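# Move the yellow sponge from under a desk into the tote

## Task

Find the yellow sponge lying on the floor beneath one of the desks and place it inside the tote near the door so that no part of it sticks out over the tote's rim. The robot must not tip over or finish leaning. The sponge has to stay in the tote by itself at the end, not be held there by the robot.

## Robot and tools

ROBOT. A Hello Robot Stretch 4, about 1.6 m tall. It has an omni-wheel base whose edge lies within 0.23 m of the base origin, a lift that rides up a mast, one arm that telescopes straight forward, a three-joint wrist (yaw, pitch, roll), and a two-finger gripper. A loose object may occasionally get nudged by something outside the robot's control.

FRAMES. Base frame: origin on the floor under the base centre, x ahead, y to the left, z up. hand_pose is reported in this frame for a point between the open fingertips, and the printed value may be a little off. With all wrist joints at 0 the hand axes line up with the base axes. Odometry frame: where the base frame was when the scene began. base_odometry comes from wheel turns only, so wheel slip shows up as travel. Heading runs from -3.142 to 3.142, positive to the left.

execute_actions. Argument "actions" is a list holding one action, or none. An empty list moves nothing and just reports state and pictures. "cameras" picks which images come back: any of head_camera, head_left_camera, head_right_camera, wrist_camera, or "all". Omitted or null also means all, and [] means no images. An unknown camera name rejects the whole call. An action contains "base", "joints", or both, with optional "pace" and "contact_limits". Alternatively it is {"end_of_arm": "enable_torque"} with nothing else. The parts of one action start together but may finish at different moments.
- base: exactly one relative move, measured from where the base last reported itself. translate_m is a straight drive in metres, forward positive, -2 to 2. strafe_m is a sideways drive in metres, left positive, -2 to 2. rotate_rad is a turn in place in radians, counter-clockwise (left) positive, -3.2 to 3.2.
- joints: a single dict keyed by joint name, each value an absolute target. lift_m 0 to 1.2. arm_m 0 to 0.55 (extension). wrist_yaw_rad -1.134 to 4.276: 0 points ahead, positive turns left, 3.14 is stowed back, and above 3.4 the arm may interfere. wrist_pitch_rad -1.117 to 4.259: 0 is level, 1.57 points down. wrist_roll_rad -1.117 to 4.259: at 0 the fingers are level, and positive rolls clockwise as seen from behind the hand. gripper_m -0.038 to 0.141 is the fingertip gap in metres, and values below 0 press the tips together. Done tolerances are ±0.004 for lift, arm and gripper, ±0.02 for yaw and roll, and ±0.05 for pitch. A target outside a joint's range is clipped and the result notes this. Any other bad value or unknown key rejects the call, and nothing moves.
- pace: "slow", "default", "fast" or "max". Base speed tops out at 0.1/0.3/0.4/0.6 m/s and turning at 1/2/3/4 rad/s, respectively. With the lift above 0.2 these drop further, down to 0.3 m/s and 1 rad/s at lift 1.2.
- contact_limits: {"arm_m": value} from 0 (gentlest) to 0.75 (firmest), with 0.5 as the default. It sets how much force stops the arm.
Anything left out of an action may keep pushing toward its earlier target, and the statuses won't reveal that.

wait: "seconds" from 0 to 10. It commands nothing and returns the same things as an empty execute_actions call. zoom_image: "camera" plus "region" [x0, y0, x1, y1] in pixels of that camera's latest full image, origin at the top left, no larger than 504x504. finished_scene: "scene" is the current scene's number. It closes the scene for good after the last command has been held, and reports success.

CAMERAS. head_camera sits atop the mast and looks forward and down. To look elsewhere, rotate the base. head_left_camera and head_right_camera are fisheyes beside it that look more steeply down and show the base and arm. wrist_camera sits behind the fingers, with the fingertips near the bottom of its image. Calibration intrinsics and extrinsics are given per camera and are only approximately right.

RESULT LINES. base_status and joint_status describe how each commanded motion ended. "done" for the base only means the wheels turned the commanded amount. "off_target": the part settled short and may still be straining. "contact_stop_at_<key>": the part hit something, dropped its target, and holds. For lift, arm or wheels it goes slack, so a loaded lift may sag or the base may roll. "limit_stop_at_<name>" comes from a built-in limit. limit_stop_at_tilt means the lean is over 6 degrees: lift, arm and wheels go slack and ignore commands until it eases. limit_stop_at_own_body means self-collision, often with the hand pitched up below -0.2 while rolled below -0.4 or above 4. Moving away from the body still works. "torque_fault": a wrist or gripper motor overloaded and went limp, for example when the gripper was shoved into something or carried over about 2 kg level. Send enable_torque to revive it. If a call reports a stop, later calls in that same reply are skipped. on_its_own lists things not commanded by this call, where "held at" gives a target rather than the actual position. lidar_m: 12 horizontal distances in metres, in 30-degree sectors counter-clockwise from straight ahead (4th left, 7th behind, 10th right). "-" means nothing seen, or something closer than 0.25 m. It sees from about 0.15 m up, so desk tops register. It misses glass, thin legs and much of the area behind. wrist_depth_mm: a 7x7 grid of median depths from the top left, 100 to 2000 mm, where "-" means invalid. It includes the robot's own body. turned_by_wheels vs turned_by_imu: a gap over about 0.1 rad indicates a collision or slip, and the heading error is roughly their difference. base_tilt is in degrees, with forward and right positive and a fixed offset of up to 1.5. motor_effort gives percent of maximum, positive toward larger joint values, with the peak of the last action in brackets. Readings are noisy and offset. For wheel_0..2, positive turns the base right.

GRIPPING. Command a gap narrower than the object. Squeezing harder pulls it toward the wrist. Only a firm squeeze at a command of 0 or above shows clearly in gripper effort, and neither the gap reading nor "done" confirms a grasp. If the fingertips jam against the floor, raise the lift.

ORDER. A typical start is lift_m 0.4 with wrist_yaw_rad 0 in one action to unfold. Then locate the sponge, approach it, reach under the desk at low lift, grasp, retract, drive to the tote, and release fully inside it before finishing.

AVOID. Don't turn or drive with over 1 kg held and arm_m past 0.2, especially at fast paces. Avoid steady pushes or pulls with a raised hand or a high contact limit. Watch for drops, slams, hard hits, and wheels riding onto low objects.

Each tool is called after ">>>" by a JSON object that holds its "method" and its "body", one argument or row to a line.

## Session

>>> {"method": "execute_actions", "body": {
  "actions": []
}}

Scene clock: 0.00 s.
base_odometry: x=+0.000 y=+0.000 heading=+0.000 (m, m, rad; odometry frame)
turned_by_wheels: +0.000 (rad since the last result)
turned_by_imu: +0.000 (rad since the last result)
base_tilt: forward=-0.3 right=+0.4 (deg)
lidar_m: 1.38 1.03 1.01 1.13 0.96 1.58 0.86 0.66 0.64 0.67 1.04 1.80
base_status: not commanded
joint_positions: lift_m=+0.184 arm_m=-0.001 wrist_yaw_rad=+3.190 wrist_pitch_rad=-0.012 wrist_roll_rad=+0.016 gripper_m=+0.057
joint_status: not commanded
motor_effort: lift_m=+21 arm_m=+0 wrist_yaw_rad=-1 wrist_pitch_rad=-7 wrist_roll_rad=-1 gripper_m=-3 wheel_0=+0 wheel_1=+1 wheel_2=+0 (%)
hand_pose: x=-0.1229 y=+0.0733 z=+0.3658 quat_wxyz=(-0.024, +0.006, +0.008, +1.000) (m; base frame)
wrist_depth_mm: - 138 250 - 1756 1576 1336 / - 112 137 - 1756 1499 1336 / - 114 137 - 1708 1499 1336 / - 128 167 - 1756 1499 1308 / 173 778 - - 1756 1499 1336 / 691 809 212 1464 1281 1366 1308 / 691 750 904 931 878 991 1078
pictures: head_camera, head_left_camera, head_right_camera, wrist_camera
camera_calibration (this result's frames):
wrist_camera: T_world_to_cam=[[-0.0240076, 0.999699, -0.00505786, -0.0860678], [-0.0355329, -0.00590942, -0.999351, 0.426097], [-0.99908, -0.0238123, 0.0356641, 0.0893047], [0, 0, 0, 1]] pos_world=[0.102297, 0.0906864, 0.4222]
Images, in order (width x height): head_camera 420x560, head_left_camera 420x672, head_right_camera 420x672, wrist_camera 616x392.

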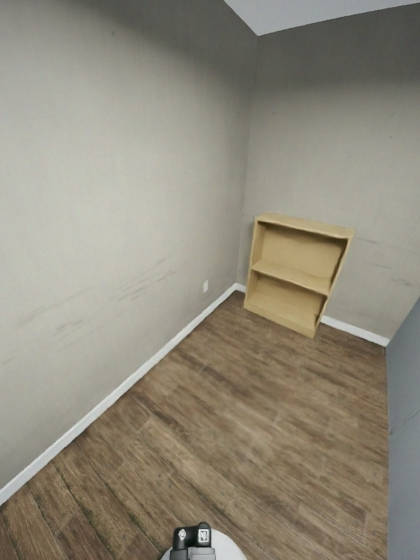

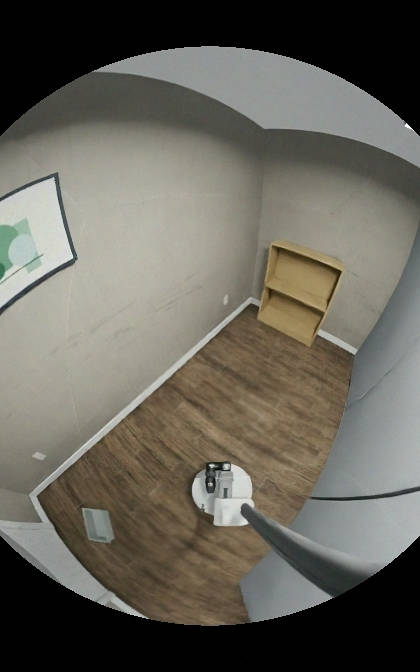

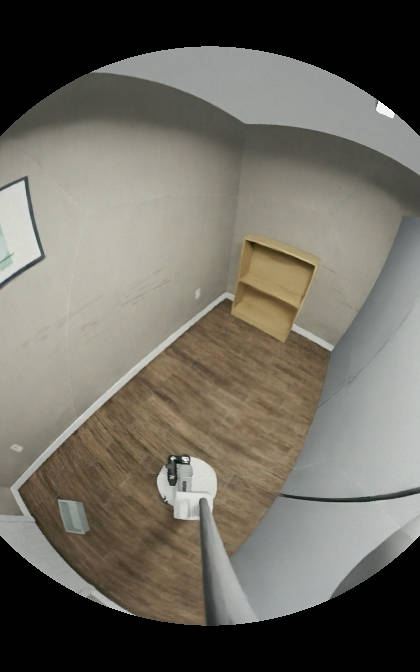

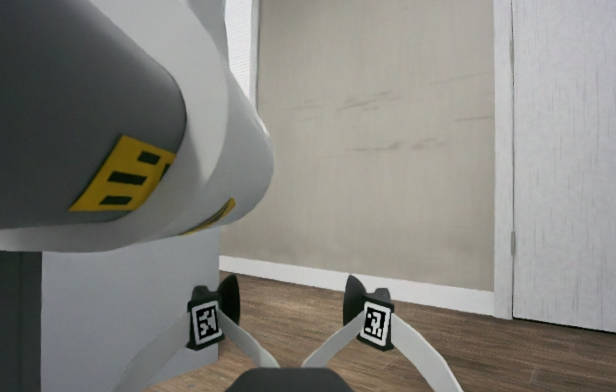

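>>> {"method": "execute_actions", "body": {
  "actions": [
    {"base":{"rotate_rad":2.8},"pace":"fast"}
  ],
  "cameras": ["head_camera"]
}}

Scene clock: 4.83 s.
base_odometry: x=+0.000 y=+0.000 heading=+2.800 (m, m, rad; odometry frame)
turned_by_wheels: +2.800 (rad since the last result)
turned_by_imu: +2.778 (rad since the last result)
base_tilt: forward=-0.3 right=+0.4 (deg)
lidar_m: 1.54 0.76 0.63 0.66 0.78 1.39 1.85 1.23 1.01 1.00 0.94 0.95
base_status: done
joint_positions: lift_m=+0.184 arm_m=-0.001 wrist_yaw_rad=+3.190 wrist_pitch_rad=-0.012 wrist_roll_rad=+0.016 gripper_m=+0.057
joint_status: not commanded
motor_effort: lift_m=+21(21) arm_m=+0(1) wrist_yaw_rad=-2(1) wrist_pitch_rad=-7(5) wrist_roll_rad=-1(1) gripper_m=-5(2) wheel_0=-1(9) wheel_1=-2(11) wheel_2=-1(12) (%)
hand_pose: x=-0.1228 y=+0.0733 z=+0.3658 quat_wxyz=(-0.024, +0.006, +0.008, +1.000) (m; base frame)
wrist_depth_mm: - 138 250 - - - 1537 / - 112 137 - - - 1537 / - 114 136 - - - 1499 / - 128 167 - - - 1464 / 172 1397 - - - - 1464 / 1205 1430 211 1537 1281 1537 1397 / 904 891 891 917 891 1008 1060
pictures: head_camera
Images, in order (width x height): head_camera 420x560.

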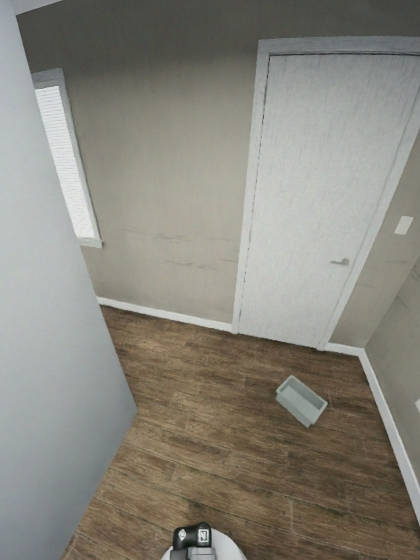

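>>> {"method": "execute_actions", "body": {
  "actions": [
    {"base":{"translate_m":1.17},"pace":"fast"}
  ],
  "cameras": []
}}

>>> {"method": "execute_actions", "body": {
  "actions": [
    {"base":{"rotate_rad":1.3},"pace":"fast"}
  ],
  "cameras": ["head_camera"]
}}

Scene clock: 12.87 s.
base_odometry: x=-1.102 y=+0.392 heading=+2.800 (m, m, rad; odometry frame)
turned_by_wheels: +0.000 (rad since the last result)
turned_by_imu: +0.000 (rad since the last result)
base_tilt: forward=-0.3 right=+0.4 (deg)
lidar_m: 0.46 0.56 0.99 0.92 0.59 0.72 2.69 1.53 0.63 0.91 0.51 0.46
base_status: done
joint_positions: lift_m=+0.184 arm_m=-0.001 wrist_yaw_rad=+3.190 wrist_pitch_rad=-0.012 wrist_roll_rad=+0.016 gripper_m=+0.057
joint_status: not commanded
motor_effort: lift_m=+21(20) arm_m=+0(1) wrist_yaw_rad=+0(1) wrist_pitch_rad=-7(6) wrist_roll_rad=-2(2) gripper_m=-3(3) wheel_0=+2(9) wheel_1=+3(10) wheel_2=-1(14) (%)
hand_pose: x=-0.1228 y=+0.0733 z=+0.3658 quat_wxyz=(-0.024, +0.006, +0.008, +1.000) (m; base frame)
wrist_depth_mm: - 137 250 - - 1499 683 / - 112 137 - - 1537 683 / - 114 137 - - 1499 676 / - 128 167 - - 1537 691 / 172 1808 - - - 1464 683 / 1281 1464 212 1499 1281 1281 676 / 931 891 931 946 891 931 668
pictures: none
No camera images: the call's "cameras" was empty. Leave "cameras" out to get every camera's image.

Scene clock: 14.47 s.
base_odometry: x=-1.102 y=+0.392 heading=-2.184 (m, m, rad; odometry frame)
turned_by_wheels: +1.300 (rad since the last result)
turned_by_imu: +1.289 (rad since the last result)
base_tilt: forward=-0.3 right=+0.4 (deg)
lidar_m: 1.72 0.65 0.58 1.38 1.97 0.72 0.80 0.65 0.46 0.45 0.49 0.66
base_status: done
joint_positions: lift_m=+0.184 arm_m=-0.001 wrist_yaw_rad=+3.190 wrist_pitch_rad=-0.012 wrist_roll_rad=+0.016 gripper_m=+0.057
joint_status: not commanded
motor_effort: lift_m=+21(21) arm_m=-1(1) wrist_yaw_rad=-1(1) wrist_pitch_rad=-7(6) wrist_roll_rad=-1(1) gripper_m=-4(3) wheel_0=-2(11) wheel_1=-2(11) wheel_2=-2(11) (%)
hand_pose: x=-0.1228 y=+0.0733 z=+0.3658 quat_wxyz=(-0.024, +0.006, +0.008, +1.000) (m; base frame)
wrist_depth_mm: - 138 249 1464 1464 1430 1430 / - 112 137 1499 1430 1464 1464 / - 114 137 1430 1397 1397 1430 / - 128 166 1464 1397 1464 1464 / 173 1008 1430 1430 1464 1430 1464 / 788 1118 212 1430 1281 1430 1464 / 778 891 904 691 798 991 1078
pictures: head_camera
Images, in order (width x height): head_camera 420x560.

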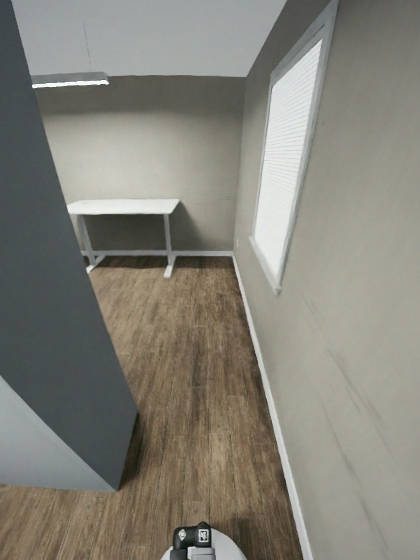

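>>> {"method": "execute_actions", "body": {
  "actions": [
    {"base":{"translate_m":1.35},"pace":"fast","joints":{"lift_m":0.4}}
  ],
  "cameras": ["head_camera"]
}}

>>> {"method": "execute_actions", "body": {
  "actions": [
    {"base":{"rotate_rad":1.5},"joints":{"wrist_yaw_rad":0,"gripper_m":0.14}}
  ],
  "cameras": ["head_camera","wrist_camera"]
}}

Scene clock: 23.17 s.
base_odometry: x=-1.878 y=-0.713 heading=-2.183 (m, m, rad; odometry frame)
turned_by_wheels: +0.000 (rad since the last result)
turned_by_imu: -0.001 (rad since the last result)
base_tilt: forward=-0.3 right=+0.4 (deg)
lidar_m: 1.63 1.32 1.79 2.16 0.78 0.71 1.81 0.67 0.46 0.41 0.43 0.60
base_status: done
joint_positions: lift_m=+0.400 arm_m=-0.001 wrist_yaw_rad=+3.190 wrist_pitch_rad=-0.012 wrist_roll_rad=+0.016 gripper_m=+0.057
joint_status: all done
motor_effort: lift_m=+23(24) arm_m=-1(0) wrist_yaw_rad=-1(1) wrist_pitch_rad=-7(5) wrist_roll_rad=-1(2) gripper_m=-3(2) wheel_0=+2(10) wheel_1=+3(9) wheel_2=-1(14) (%)
hand_pose: x=-0.1228 y=+0.0733 z=+0.5816 quat_wxyz=(-0.024, +0.006, +0.008, +1.000) (m; base frame)
wrist_depth_mm: - 138 251 - - 878 640 / - 112 137 - - 866 668 / - 114 137 - - 878 878 / - 128 167 - - 866 878 / 172 1025 - - - 854 661 / 798 1160 211 - 1808 854 654 / 798 960 1366 1397 1281 788 866
pictures: head_camera
Images, in order (width x height): head_camera 420x560.

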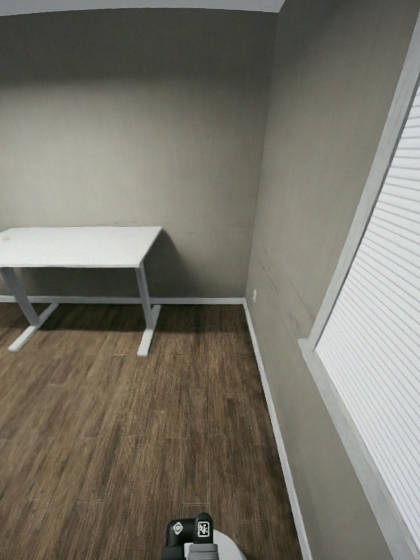

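Scene clock: 25.63 s.
base_odometry: x=-1.878 y=-0.713 heading=-0.684 (m, m, rad; odometry frame)
turned_by_wheels: +1.499 (rad since the last result)
turned_by_imu: +1.488 (rad since the last result)
base_tilt: forward=-0.2 right=+0.4 (deg)
lidar_m: 2.47 0.83 0.71 1.97 0.76 0.44 0.42 0.43 0.58 1.44 1.30 1.64
base_status: done
joint_positions: lift_m=+0.400 arm_m=-0.001 wrist_yaw_rad=+0.001 wrist_pitch_rad=-0.012 wrist_roll_rad=+0.016 gripper_m=+0.140
joint_status: all done
motor_effort: lift_m=+22(22) arm_m=-1(1) wrist_yaw_rad=-2(9) wrist_pitch_rad=-9(7) wrist_roll_rad=-2(2) gripper_m=+3(3) wheel_0=-3(8) wheel_1=-4(9) wheel_2=-3(11) (%)
hand_pose: x=+0.4581 y=-0.0873 z=+0.5817 quat_wxyz=(+1.000, +0.008, -0.006, +0.000) (m; base frame)
wrist_depth_mm: 1078 1863 - - - - - / 1098 1983 - - - - - / 1098 1983 - - - - - / 1098 1863 - - - - - / 1078 1921 - - - - - / 1308 207 - - - - - / 1098 1336 1366 155 1499 1366 1499
pictures: head_camera, wrist_camera
camera_calibration (this result's frames):
wrist_camera: T_world_to_cam=[[-0.024137, -0.999696, -0.0050592, -0.0849526], [0.0357689, 0.00419384, -0.999351, 0.62973], [0.999069, -0.0243023, 0.0356568, -0.257159], [0, 0, 0, 1]] pos_world=[0.232344, -0.0938173, 0.638061]
Images, in order (width x height): head_camera 420x560, wrist_camera 616x392.

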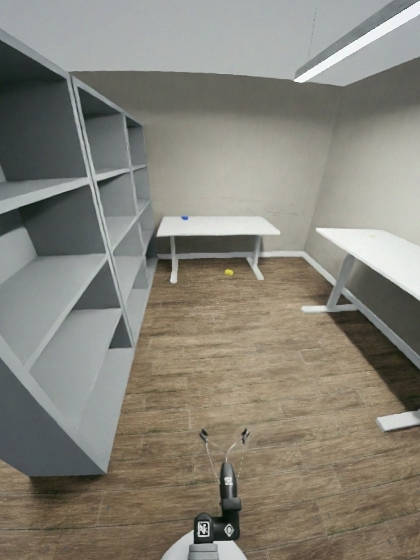

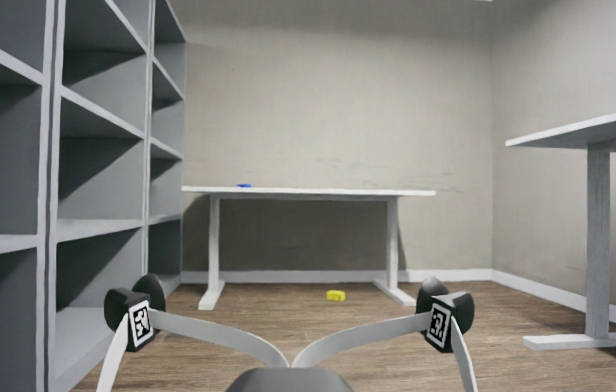

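>>> {"method": "execute_actions", "body": {
  "actions": [
    {"base":{"rotate_rad":-0.1},"joints":{"wrist_pitch_rad":1.57}}
  ],
  "cameras": []
}}

>>> {"method": "execute_actions", "body": {
  "actions": [
    {"base":{"translate_m":2.0},"joints":{"lift_m":0.33,"arm_m":0.4},"pace":"fast"}
  ],
  "cameras": ["head_camera","wrist_camera"]
}}

Scene clock: 32.80 s.
base_odometry: x=-1.878 y=-0.713 heading=-0.783 (m, m, rad; odometry frame)
turned_by_wheels: -0.099 (rad since the last result)
turned_by_imu: -0.096 (rad since the last result)
base_tilt: forward=-0.3 right=+0.4 (deg)
lidar_m: 2.46 0.93 0.71 2.73 0.87 0.52 0.41 0.42 0.53 1.12 1.29 1.51
base_status: done
joint_positions: lift_m=+0.400 arm_m=-0.001 wrist_yaw_rad=+0.000 wrist_pitch_rad=+1.570 wrist_roll_rad=+0.016 gripper_m=+0.140
joint_status: all done
motor_effort: lift_m=+22(21) arm_m=-1(0) wrist_yaw_rad=-2(4) wrist_pitch_rad=+2(7) wrist_roll_rad=-1(2) gripper_m=+2(1) wheel_0=+4(8) wheel_1=+5(8) wheel_2=+4(8) (%)
hand_pose: x=+0.1699 y=-0.0874 z=+0.2896 quat_wxyz=(+0.707, +0.006, +0.707, -0.006) (m; base frame)
wrist_depth_mm: 504 504 508 521 521 521 535 / 500 512 508 517 521 517 521 / 496 504 512 512 517 525 521 / 504 504 508 517 517 525 521 / 504 306 301 382 517 521 525 / 297 208 297 301 304 517 521 / 296 296 298 155 324 521 525
pictures: none
No camera images: the call's "cameras" was empty. Leave "cameras" out to get every camera's image.

Scene clock: 39.07 s.
base_odometry: x=-0.461 y=-2.123 heading=-0.783 (m, m, rad; odometry frame)
turned_by_wheels: +0.000 (rad since the last result)
turned_by_imu: -0.003 (rad since the last result)
base_tilt: forward=-0.2 right=+0.4 (deg)
lidar_m: 0.50 0.51 0.64 0.88 0.89 1.10 2.41 1.58 0.99 0.88 0.92 0.55
base_status: done
joint_positions: lift_m=+0.330 arm_m=+0.399 wrist_yaw_rad=+0.000 wrist_pitch_rad=+1.570 wrist_roll_rad=+0.016 gripper_m=+0.140
joint_status: all done
motor_effort: lift_m=+19(20) arm_m=+6(8) wrist_yaw_rad=-2(1) wrist_pitch_rad=+2(1) wrist_roll_rad=-2(2) gripper_m=+2(0) wheel_0=+1(8) wheel_1=+3(10) wheel_2=+1(15) (%)
hand_pose: x=+0.5702 y=-0.0874 z=+0.2199 quat_wxyz=(+0.707, +0.006, +0.707, -0.006) (m; base frame)
wrist_depth_mm: 433 436 439 399 449 449 459 / 430 436 439 442 445 449 452 / 430 433 439 442 442 445 452 / 430 433 442 445 445 452 449 / 430 433 433 439 449 455 452 / 430 208 442 445 445 449 455 / 427 430 433 155 449 445 452
pictures: head_camera, wrist_camera
camera_calibration (this result's frames):
wrist_camera: T_world_to_cam=[[-0.00455686, -0.999683, 0.024763, -0.101962], [-0.999696, 0.00395361, -0.0243558, 0.640161], [0.0242502, -0.0248665, -0.999397, 0.427093], [0, 0, 0, 1]] pos_world=[0.629144, -0.0938401, 0.444952]
Images, in order (width x height): head_camera 420x560, wrist_camera 616x392.

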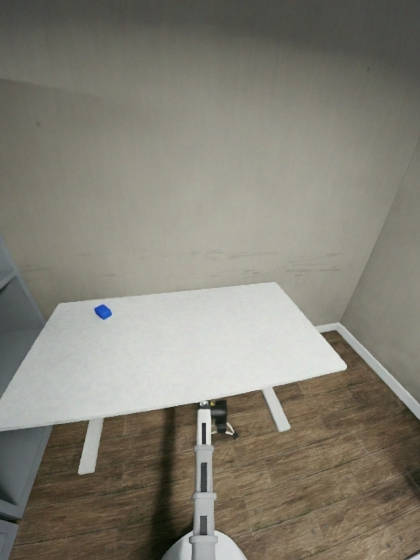

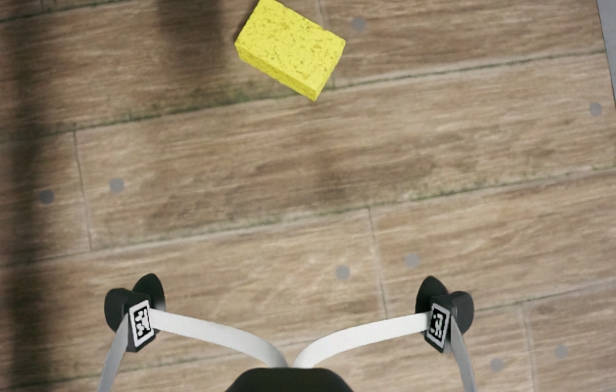

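>>> {"method": "execute_actions", "body": {
  "actions": [
    {"base":{"translate_m":0.13},"joints":{"lift_m":0.19,"wrist_roll_rad":-1.05,"arm_m":0.5}}
  ],
  "cameras": ["wrist_camera"]
}}

Scene clock: 44.40 s.
base_odometry: x=-0.368 y=-2.215 heading=-0.782 (m, m, rad; odometry frame)
turned_by_wheels: +0.000 (rad since the last result)
turned_by_imu: +0.002 (rad since the last result)
base_tilt: forward=-0.3 right=+0.4 (deg)
lidar_m: 0.36 0.38 0.49 0.90 0.91 1.09 2.54 1.55 0.96 0.88 0.70 0.43
base_status: done
joint_positions: lift_m=+0.190 arm_m=+0.499 wrist_yaw_rad=+0.000 wrist_pitch_rad=+1.570 wrist_roll_rad=-1.049 gripper_m=+0.140
joint_status: all done
motor_effort: lift_m=+19(19) arm_m=+6(8) wrist_yaw_rad=+0(2) wrist_pitch_rad=+1(1) wrist_roll_rad=-3(5) gripper_m=+1(0) wheel_0=+3(8) wheel_1=+4(9) wheel_2=-3(11) (%)
hand_pose: x=+0.6702 y=-0.0874 z=+0.0799 quat_wxyz=(+0.612, -0.354, +0.612, +0.354) (m; base frame)
wrist_depth_mm: 301 303 304 307 309 307 307 / 301 300 303 306 304 309 307 / 301 301 303 306 306 306 309 / 298 301 300 304 304 304 306 / 298 301 301 259 303 307 306 / 297 207 301 257 304 304 306 / 297 298 298 156 301 304 306
pictures: wrist_camera
camera_calibration (this result's frames):
wrist_camera: T_world_to_cam=[[0.872467, -0.488007, 0.0255187, -0.641131], [-0.487497, -0.8728, -0.0238221, 0.316735], [0.0338981, 0.00834375, -0.99939, 0.281224], [0, 0, 0, 1]] pos_world=[0.70424, -0.0387772, 0.304959]
Images, in order (width x height): wrist_camera 616x392.

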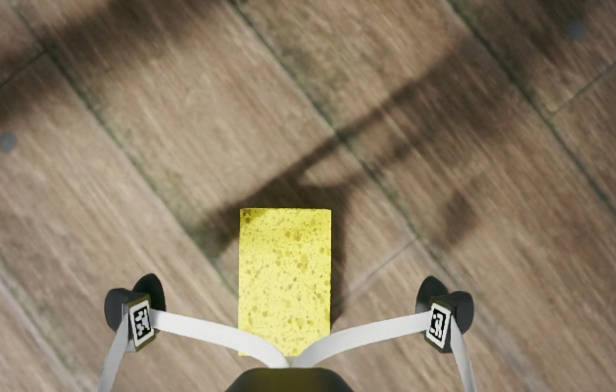

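>>> {"method": "execute_actions", "body": {
  "actions": [
    {"joints":{"lift_m":0.14}}
  ],
  "cameras": []
}}

>>> {"method": "execute_actions", "body": {
  "actions": [
    {"joints":{"gripper_m":0.02}}
  ],
  "cameras": ["wrist_camera"]
}}

>>> {"method": "execute_actions", "body": {
  "actions": [
    {"base":{"translate_m":-0.14},"joints":{"lift_m":0.3}}
  ],
  "cameras": ["wrist_camera"]
}}

Scene clock: 51.33 s.
base_odometry: x=-0.368 y=-2.215 heading=-0.782 (m, m, rad; odometry frame)
turned_by_wheels: +0.000 (rad since the last result)
turned_by_imu: +0.002 (rad since the last result)
base_tilt: forward=-0.3 right=+0.4 (deg)
lidar_m: 0.38 0.38 0.48 0.89 0.89 1.13 2.55 1.56 0.96 0.87 0.70 0.42
base_status: not commanded
joint_positions: lift_m=+0.140 arm_m=+0.499 wrist_yaw_rad=+0.000 wrist_pitch_rad=+1.570 wrist_roll_rad=-1.049 gripper_m=+0.140
joint_status: all done
motor_effort: lift_m=+19(18) arm_m=+5(5) wrist_yaw_rad=-1(1) wrist_pitch_rad=+0(1) wrist_roll_rad=-2(3) gripper_m=+2(1) wheel_0=+3(3) wheel_1=+4(5) wheel_2=-3(3) (%)
hand_pose: x=+0.6702 y=-0.0874 z=+0.0299 quat_wxyz=(+0.612, -0.354, +0.612, +0.354) (m; base frame)
wrist_depth_mm: 253 254 256 255 256 258 258 / 253 253 255 254 256 257 258 / 250 253 254 253 255 256 258 / 252 251 252 253 256 256 257 / 251 252 251 210 253 255 256 / 249 207 207 208 253 256 255 / 248 250 250 155 254 253 254
pictures: none
No camera images: the call's "cameras" was empty. Leave "cameras" out to get every camera's image.

Scene clock: 53.50 s.
base_odometry: x=-0.368 y=-2.215 heading=-0.782 (m, m, rad; odometry frame)
turned_by_wheels: +0.000 (rad since the last result)
turned_by_imu: +0.001 (rad since the last result)
base_tilt: forward=-0.3 right=+0.4 (deg)
lidar_m: 0.38 0.36 0.47 0.89 0.91 1.12 2.55 1.54 0.95 0.86 0.69 0.42
base_status: not commanded
joint_positions: lift_m=+0.140 arm_m=+0.499 wrist_yaw_rad=+0.000 wrist_pitch_rad=+1.570 wrist_roll_rad=-1.049 gripper_m=+0.021
joint_status: all done
motor_effort: lift_m=+18(18) arm_m=+5(6) wrist_yaw_rad=-1(2) wrist_pitch_rad=+1(1) wrist_roll_rad=-2(2) gripper_m=-27(29) wheel_0=+3(3) wheel_1=+4(4) wheel_2=-4(3) (%)
hand_pose: x=+0.6702 y=-0.0874 z=+0.0299 quat_wxyz=(+0.612, -0.354, +0.612, +0.354) (m; base frame)
wrist_depth_mm: 253 254 256 256 257 258 259 / 251 253 254 255 256 258 259 / 252 251 254 254 254 256 258 / 251 253 253 253 255 257 257 / 250 252 253 198 254 256 256 / 249 250 196 196 207 255 256 / 250 250 196 196 253 254 255
pictures: wrist_camera
camera_calibration (this result's frames):
wrist_camera: T_world_to_cam=[[0.872469, -0.488004, 0.0255187, -0.639858], [-0.487493, -0.872802, -0.0238221, 0.315542], [0.033898, 0.00834387, -0.99939, 0.231271], [0, 0, 0, 1]] pos_world=[0.704241, -0.038777, 0.254975]
Images, in order (width x height): wrist_camera 616x392.

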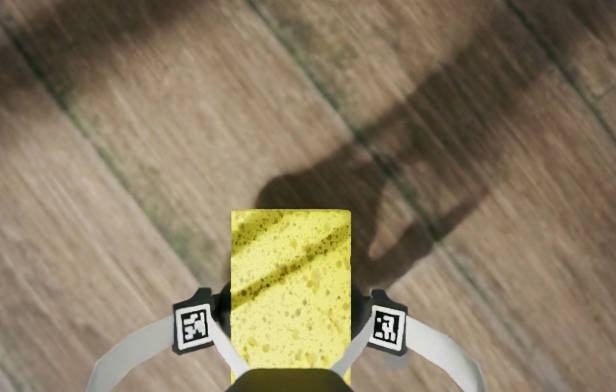

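Scene clock: 55.27 s.
base_odometry: x=-0.468 y=-2.116 heading=-0.783 (m, m, rad; odometry frame)
turned_by_wheels: +0.000 (rad since the last result)
turned_by_imu: +0.001 (rad since the last result)
base_tilt: forward=-0.3 right=+0.4 (deg)
lidar_m: 0.51 0.51 0.62 0.87 0.88 1.10 2.40 1.60 0.97 0.88 1.67 0.60
base_status: done
joint_positions: lift_m=+0.300 arm_m=+0.499 wrist_yaw_rad=+0.000 wrist_pitch_rad=+1.570 wrist_roll_rad=-1.049 gripper_m=+0.021
joint_status: all done
motor_effort: lift_m=+23(25) arm_m=+5(6) wrist_yaw_rad=-1(1) wrist_pitch_rad=+0(1) wrist_roll_rad=-3(2) gripper_m=-27(27) wheel_0=-3(8) wheel_1=-4(9) wheel_2=+2(12) (%)
hand_pose: x=+0.6702 y=-0.0874 z=+0.1895 quat_wxyz=(+0.612, -0.354, +0.612, +0.354) (m; base frame)
wrist_depth_mm: 407 410 415 415 421 424 418 / 410 410 410 413 415 418 421 / 410 410 410 413 415 418 418 / 407 407 415 413 415 415 418 / 407 404 413 196 418 413 415 / 402 407 195 196 208 415 413 / 407 404 195 196 410 413 413
pictures: wrist_camera
camera_calibration (this result's frames):
wrist_camera: T_world_to_cam=[[0.87247, -0.488002, 0.0255187, -0.643936], [-0.487491, -0.872803, -0.0238221, 0.319345], [0.033898, 0.00834394, -0.99939, 0.39078], [0, 0, 0, 1]] pos_world=[0.704246, -0.038777, 0.414581]
Images, in order (width x height): wrist_camera 616x392.

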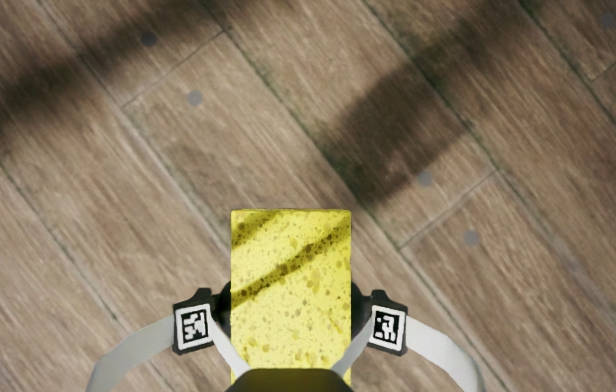

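>>> {"method": "execute_actions", "body": {
  "actions": [
    {"base":{"translate_m":-2.0},"joints":{"arm_m":0.1,"lift_m":0.4,"wrist_roll_rad":0},"pace":"fast"}
  ],
  "cameras": []
}}

>>> {"method": "execute_actions", "body": {
  "actions": [
    {"base":{"rotate_rad":1.75}}
  ],
  "cameras": ["head_camera"]
}}

Scene clock: 64.73 s.
base_odometry: x=-1.885 y=-0.705 heading=-0.783 (m, m, rad; odometry frame)
turned_by_wheels: -0.001 (rad since the last result)
turned_by_imu: +0.010 (rad since the last result)
base_tilt: forward=-0.3 right=+0.5 (deg)
lidar_m: 2.47 0.90 0.71 1.98 0.84 0.52 0.42 0.41 0.53 1.10 1.30 1.53
base_status: done
joint_positions: lift_m=+0.400 arm_m=+0.101 wrist_yaw_rad=+0.000 wrist_pitch_rad=+1.570 wrist_roll_rad=+0.000 gripper_m=+0.021
joint_status: all done
motor_effort: lift_m=+23(26) arm_m=-6(6) wrist_yaw_rad=-2(2) wrist_pitch_rad=-1(0) wrist_roll_rad=-1(5) gripper_m=-28(26) wheel_0=-2(10) wheel_1=-4(9) wheel_2=-2(15) (%)
hand_pose: x=+0.2720 y=-0.0874 z=+0.2896 quat_wxyz=(+0.707, +0.000, +0.707, +0.000) (m; base frame)
wrist_depth_mm: 500 504 508 512 521 521 525 / 500 504 504 508 517 517 521 / 504 500 508 512 517 517 525 / 500 508 508 517 517 521 517 / 500 500 504 198 517 521 525 / 500 504 196 198 206 517 525 / 500 297 196 196 517 517 521
pictures: none
No camera images: the call's "cameras" was empty. Leave "cameras" out to get every camera's image.

Scene clock: 66.90 s.
base_odometry: x=-1.885 y=-0.705 heading=+0.966 (m, m, rad; odometry frame)
turned_by_wheels: +1.749 (rad since the last result)
turned_by_imu: +1.736 (rad since the last result)
base_tilt: forward=-0.3 right=+0.4 (deg)
lidar_m: 1.78 0.65 0.44 0.42 0.42 0.60 1.83 1.30 1.80 2.15 0.74 0.71
base_status: done
joint_positions: lift_m=+0.400 arm_m=+0.101 wrist_yaw_rad=+0.000 wrist_pitch_rad=+1.570 wrist_roll_rad=+0.000 gripper_m=+0.021
joint_status: not commanded
motor_effort: lift_m=+21(23) arm_m=-5(6) wrist_yaw_rad=-1(0) wrist_pitch_rad=+0(1) wrist_roll_rad=+0(0) gripper_m=-26(26) wheel_0=-2(10) wheel_1=-4(10) wheel_2=-2(9) (%)
hand_pose: x=+0.2721 y=-0.0874 z=+0.2897 quat_wxyz=(+0.707, +0.000, +0.707, +0.000) (m; base frame)
wrist_depth_mm: 500 504 508 508 517 521 521 / 508 508 512 512 517 512 525 / 508 508 508 517 517 525 525 / 504 508 508 517 517 525 525 / 500 500 508 198 521 521 530 / 500 500 196 197 208 521 521 / 500 297 196 196 508 517 525
pictures: head_camera
Images, in order (width x height): head_camera 420x560.

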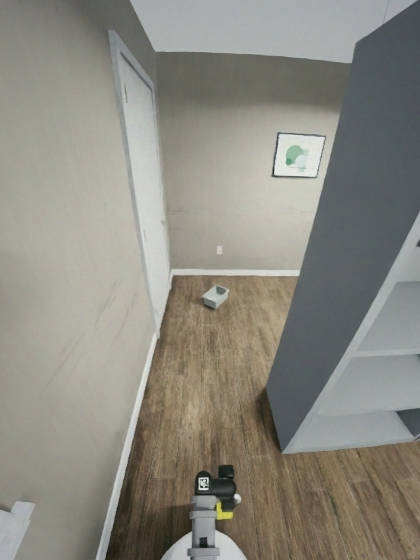

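>>> {"method": "execute_actions", "body": {
  "actions": [
    {"base":{"translate_m":1.45},"joints":{"lift_m":0.5,"arm_m":0.3},"pace":"fast"}
  ],
  "cameras": ["wrist_camera"]
}}

Scene clock: 75.57 s.
base_odometry: x=-1.061 y=+0.488 heading=+0.966 (m, m, rad; odometry frame)
turned_by_wheels: +0.001 (rad since the last result)
turned_by_imu: -0.001 (rad since the last result)
base_tilt: forward=-0.3 right=+0.4 (deg)
lidar_m: 0.54 0.65 0.46 0.42 0.48 0.69 1.83 0.68 0.64 1.71 1.77 0.54
base_status: done
joint_positions: lift_m=+0.500 arm_m=+0.299 wrist_yaw_rad=+0.000 wrist_pitch_rad=+1.570 wrist_roll_rad=+0.000 gripper_m=+0.021
joint_status: all done
motor_effort: lift_m=+22(25) arm_m=+5(2) wrist_yaw_rad=-1(0) wrist_pitch_rad=+1(1) wrist_roll_rad=+0(0) gripper_m=-26(27) wheel_0=+2(9) wheel_1=+4(10) wheel_2=+2(15) (%)
hand_pose: x=+0.4702 y=-0.0874 z=+0.3896 quat_wxyz=(+0.707, +0.000, +0.707, +0.000) (m; base frame)
wrist_depth_mm: 591 603 615 603 549 621 621 / 603 597 603 603 609 615 627 / 597 597 609 597 609 615 627 / 591 597 615 603 615 621 627 / 591 597 609 197 609 615 621 / 603 597 195 196 206 609 621 / 591 603 195 196 609 621 621
pictures: wrist_camera
camera_calibration (this result's frames):
wrist_camera: T_world_to_cam=[[0.0118608, -0.999623, 0.0247784, -0.11434], [-0.999627, -0.0124637, -0.0243187, 0.542827], [0.0246183, -0.0244807, -0.999397, 0.598976], [0, 0, 0, 1]] pos_world=[0.529235, -0.0928679, 0.614649]
Images, in order (width x height): wrist_camera 616x392.

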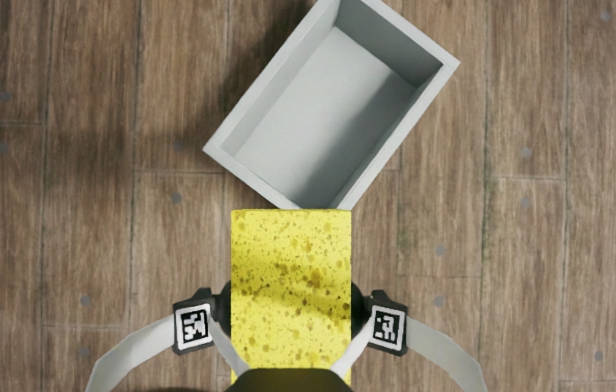

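>>> {"method": "execute_actions", "body": {
  "actions": [
    {"base":{"strafe_m":-0.05},"joints":{"wrist_roll_rad":-0.92,"lift_m":0.33,"arm_m":0.49}}
  ],
  "cameras": ["wrist_camera"]
}}

Scene clock: 80.23 s.
base_odometry: x=-1.020 y=+0.460 heading=+0.966 (m, m, rad; odometry frame)
turned_by_wheels: +0.000 (rad since the last result)
turned_by_imu: +0.002 (rad since the last result)
base_tilt: forward=-0.3 right=+0.4 (deg)
lidar_m: 0.52 0.73 0.51 0.47 0.53 0.74 1.91 0.61 0.63 1.73 1.79 0.61
base_status: done
joint_positions: lift_m=+0.330 arm_m=+0.489 wrist_yaw_rad=+0.000 wrist_pitch_rad=+1.570 wrist_roll_rad=-0.919 gripper_m=+0.021
joint_status: all done
motor_effort: lift_m=+18(21) arm_m=+6(9) wrist_yaw_rad=-1(1) wrist_pitch_rad=+1(0) wrist_roll_rad=-3(7) gripper_m=-26(27) wheel_0=+1(10) wheel_1=-3(10) wheel_2=+0(1) (%)
hand_pose: x=+0.6602 y=-0.0874 z=+0.2199 quat_wxyz=(+0.634, -0.314, +0.633, +0.314) (m; base frame)
wrist_depth_mm: 439 442 445 442 449 452 452 / 433 436 442 445 445 445 455 / 439 439 442 439 442 442 449 / 433 382 436 436 436 445 449 / 433 379 433 198 436 445 445 / 436 347 196 196 208 445 449 / 430 319 196 196 325 442 445
pictures: wrist_camera
camera_calibration (this result's frames):
wrist_camera: T_world_to_cam=[[0.801874, -0.596946, 0.025552, -0.598892], [-0.596477, -0.802271, -0.0239859, 0.393332], [0.0348179, 0.00399255, -0.999386, 0.420508], [0, 0, 0, 1]] pos_world=[0.700209, -0.043626, 0.444987]
Images, in order (width x height): wrist_camera 616x392.

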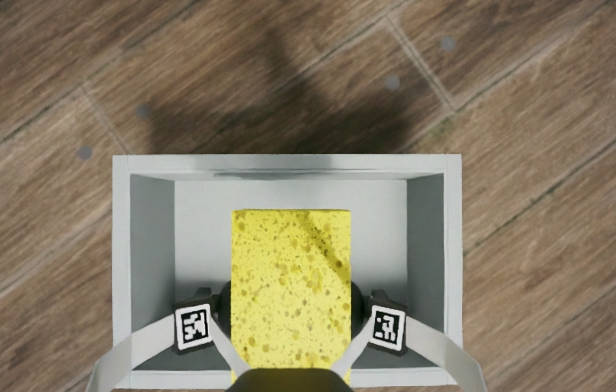

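>>> {"method": "execute_actions", "body": {
  "actions": [
    {"joints":{"lift_m":0.148}}
  ],
  "cameras": []
}}

>>> {"method": "execute_actions", "body": {
  "actions": [
    {"joints":{"gripper_m":0.1}}
  ],
  "cameras": []
}}

>>> {"method": "execute_actions", "body": {
  "actions": [
    {"joints":{"lift_m":0.3},"pace":"fast"}
  ],
  "cameras": ["wrist_camera"]
}}

Scene clock: 87.43 s.
base_odometry: x=-1.020 y=+0.460 heading=+0.966 (m, m, rad; odometry frame)
turned_by_wheels: +0.000 (rad since the last result)
turned_by_imu: +0.002 (rad since the last result)
base_tilt: forward=-0.3 right=+0.4 (deg)
lidar_m: 0.54 0.72 0.52 0.48 0.53 0.75 1.92 0.60 0.62 1.72 1.82 0.63
base_status: not commanded
joint_positions: lift_m=+0.148 arm_m=+0.489 wrist_yaw_rad=+0.000 wrist_pitch_rad=+1.570 wrist_roll_rad=-0.919 gripper_m=+0.021
joint_status: all done
motor_effort: lift_m=+18(17) arm_m=+5(5) wrist_yaw_rad=-2(2) wrist_pitch_rad=+2(2) wrist_roll_rad=-3(3) gripper_m=-25(26) wheel_0=+1(1) wheel_1=-3(3) wheel_2=+0(0) (%)
hand_pose: x=+0.6602 y=-0.0874 z=+0.0379 quat_wxyz=(+0.634, -0.314, +0.633, +0.314) (m; base frame)
wrist_depth_mm: 258 262 263 263 265 266 267 / 259 259 262 263 263 265 266 / 146 148 150 152 153 153 153 / 216 257 258 258 260 255 189 / 216 256 256 198 259 255 189 / 215 255 196 198 206 254 187 / 213 254 195 196 259 221 186
pictures: none
No camera images: the call's "cameras" was empty. Leave "cameras" out to get every camera's image.

Scene clock: 89.07 s.
base_odometry: x=-1.020 y=+0.460 heading=+0.966 (m, m, rad; odometry frame)
turned_by_wheels: +0.000 (rad since the last result)
turned_by_imu: +0.001 (rad since the last result)
base_tilt: forward=-0.3 right=+0.4 (deg)
lidar_m: 0.52 0.70 0.51 0.48 0.53 0.74 1.91 0.62 0.62 1.70 1.79 0.62
base_status: not commanded
joint_positions: lift_m=+0.148 arm_m=+0.489 wrist_yaw_rad=+0.000 wrist_pitch_rad=+1.570 wrist_roll_rad=-0.919 gripper_m=+0.100
joint_status: all done
motor_effort: lift_m=+19(18) arm_m=+6(6) wrist_yaw_rad=-1(2) wrist_pitch_rad=-1(0) wrist_roll_rad=-2(4) gripper_m=+0(32) wheel_0=+1(1) wheel_1=-3(3) wheel_2=+0(0) (%)
hand_pose: x=+0.6602 y=-0.0874 z=+0.0379 quat_wxyz=(+0.634, -0.314, +0.633, +0.314) (m; base frame)
wrist_depth_mm: 259 263 263 263 265 266 266 / 259 260 262 262 265 265 266 / 146 148 150 152 153 153 152 / 216 257 258 259 259 254 188 / 215 257 256 215 258 256 187 / 213 255 213 214 217 254 187 / 213 255 255 163 258 236 186
pictures: none
No camera images: the call's "cameras" was empty. Leave "cameras" out to get every camera's image.

Scene clock: 90.47 s.
base_odometry: x=-1.020 y=+0.460 heading=+0.966 (m, m, rad; odometry frame)
turned_by_wheels: +0.000 (rad since the last result)
turned_by_imu: +0.001 (rad since the last result)
base_tilt: forward=-0.3 right=+0.4 (deg)
lidar_m: 0.52 0.72 0.52 0.48 0.53 0.74 1.90 0.61 0.64 1.72 1.80 0.63
base_status: not commanded
joint_positions: lift_m=+0.300 arm_m=+0.489 wrist_yaw_rad=+0.000 wrist_pitch_rad=+1.570 wrist_roll_rad=-0.919 gripper_m=+0.100
joint_status: all done
motor_effort: lift_m=+23(26) arm_m=+6(6) wrist_yaw_rad=-2(1) wrist_pitch_rad=+1(2) wrist_roll_rad=-3(3) gripper_m=-2(3) wheel_0=+1(1) wheel_1=-2(3) wheel_2=+0(0) (%)
hand_pose: x=+0.6602 y=-0.0874 z=+0.1896 quat_wxyz=(+0.634, -0.314, +0.633, +0.314) (m; base frame)
wrist_depth_mm: 410 415 413 415 418 421 418 / 407 410 410 410 418 418 418 / 407 407 404 413 413 418 421 / 404 322 407 407 410 415 418 / 404 322 404 364 413 415 415 / 404 289 404 407 217 413 418 / 402 291 312 163 310 418 415
pictures: wrist_camera
camera_calibration (this result's frames):
wrist_camera: T_world_to_cam=[[0.801874, -0.596946, 0.0255519, -0.598122], [-0.596477, -0.802272, -0.0239859, 0.392608], [0.0348178, 0.00399255, -0.999386, 0.390152], [0, 0, 0, 1]] pos_world=[0.700216, -0.043626, 0.414613]
Images, in order (width x height): wrist_camera 616x392.

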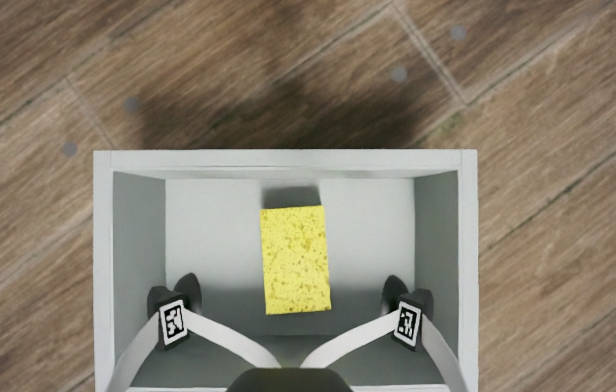

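>>> {"method": "finished_scene", "body": {
  "scene": 2
}}

The scene is finished: the task was done.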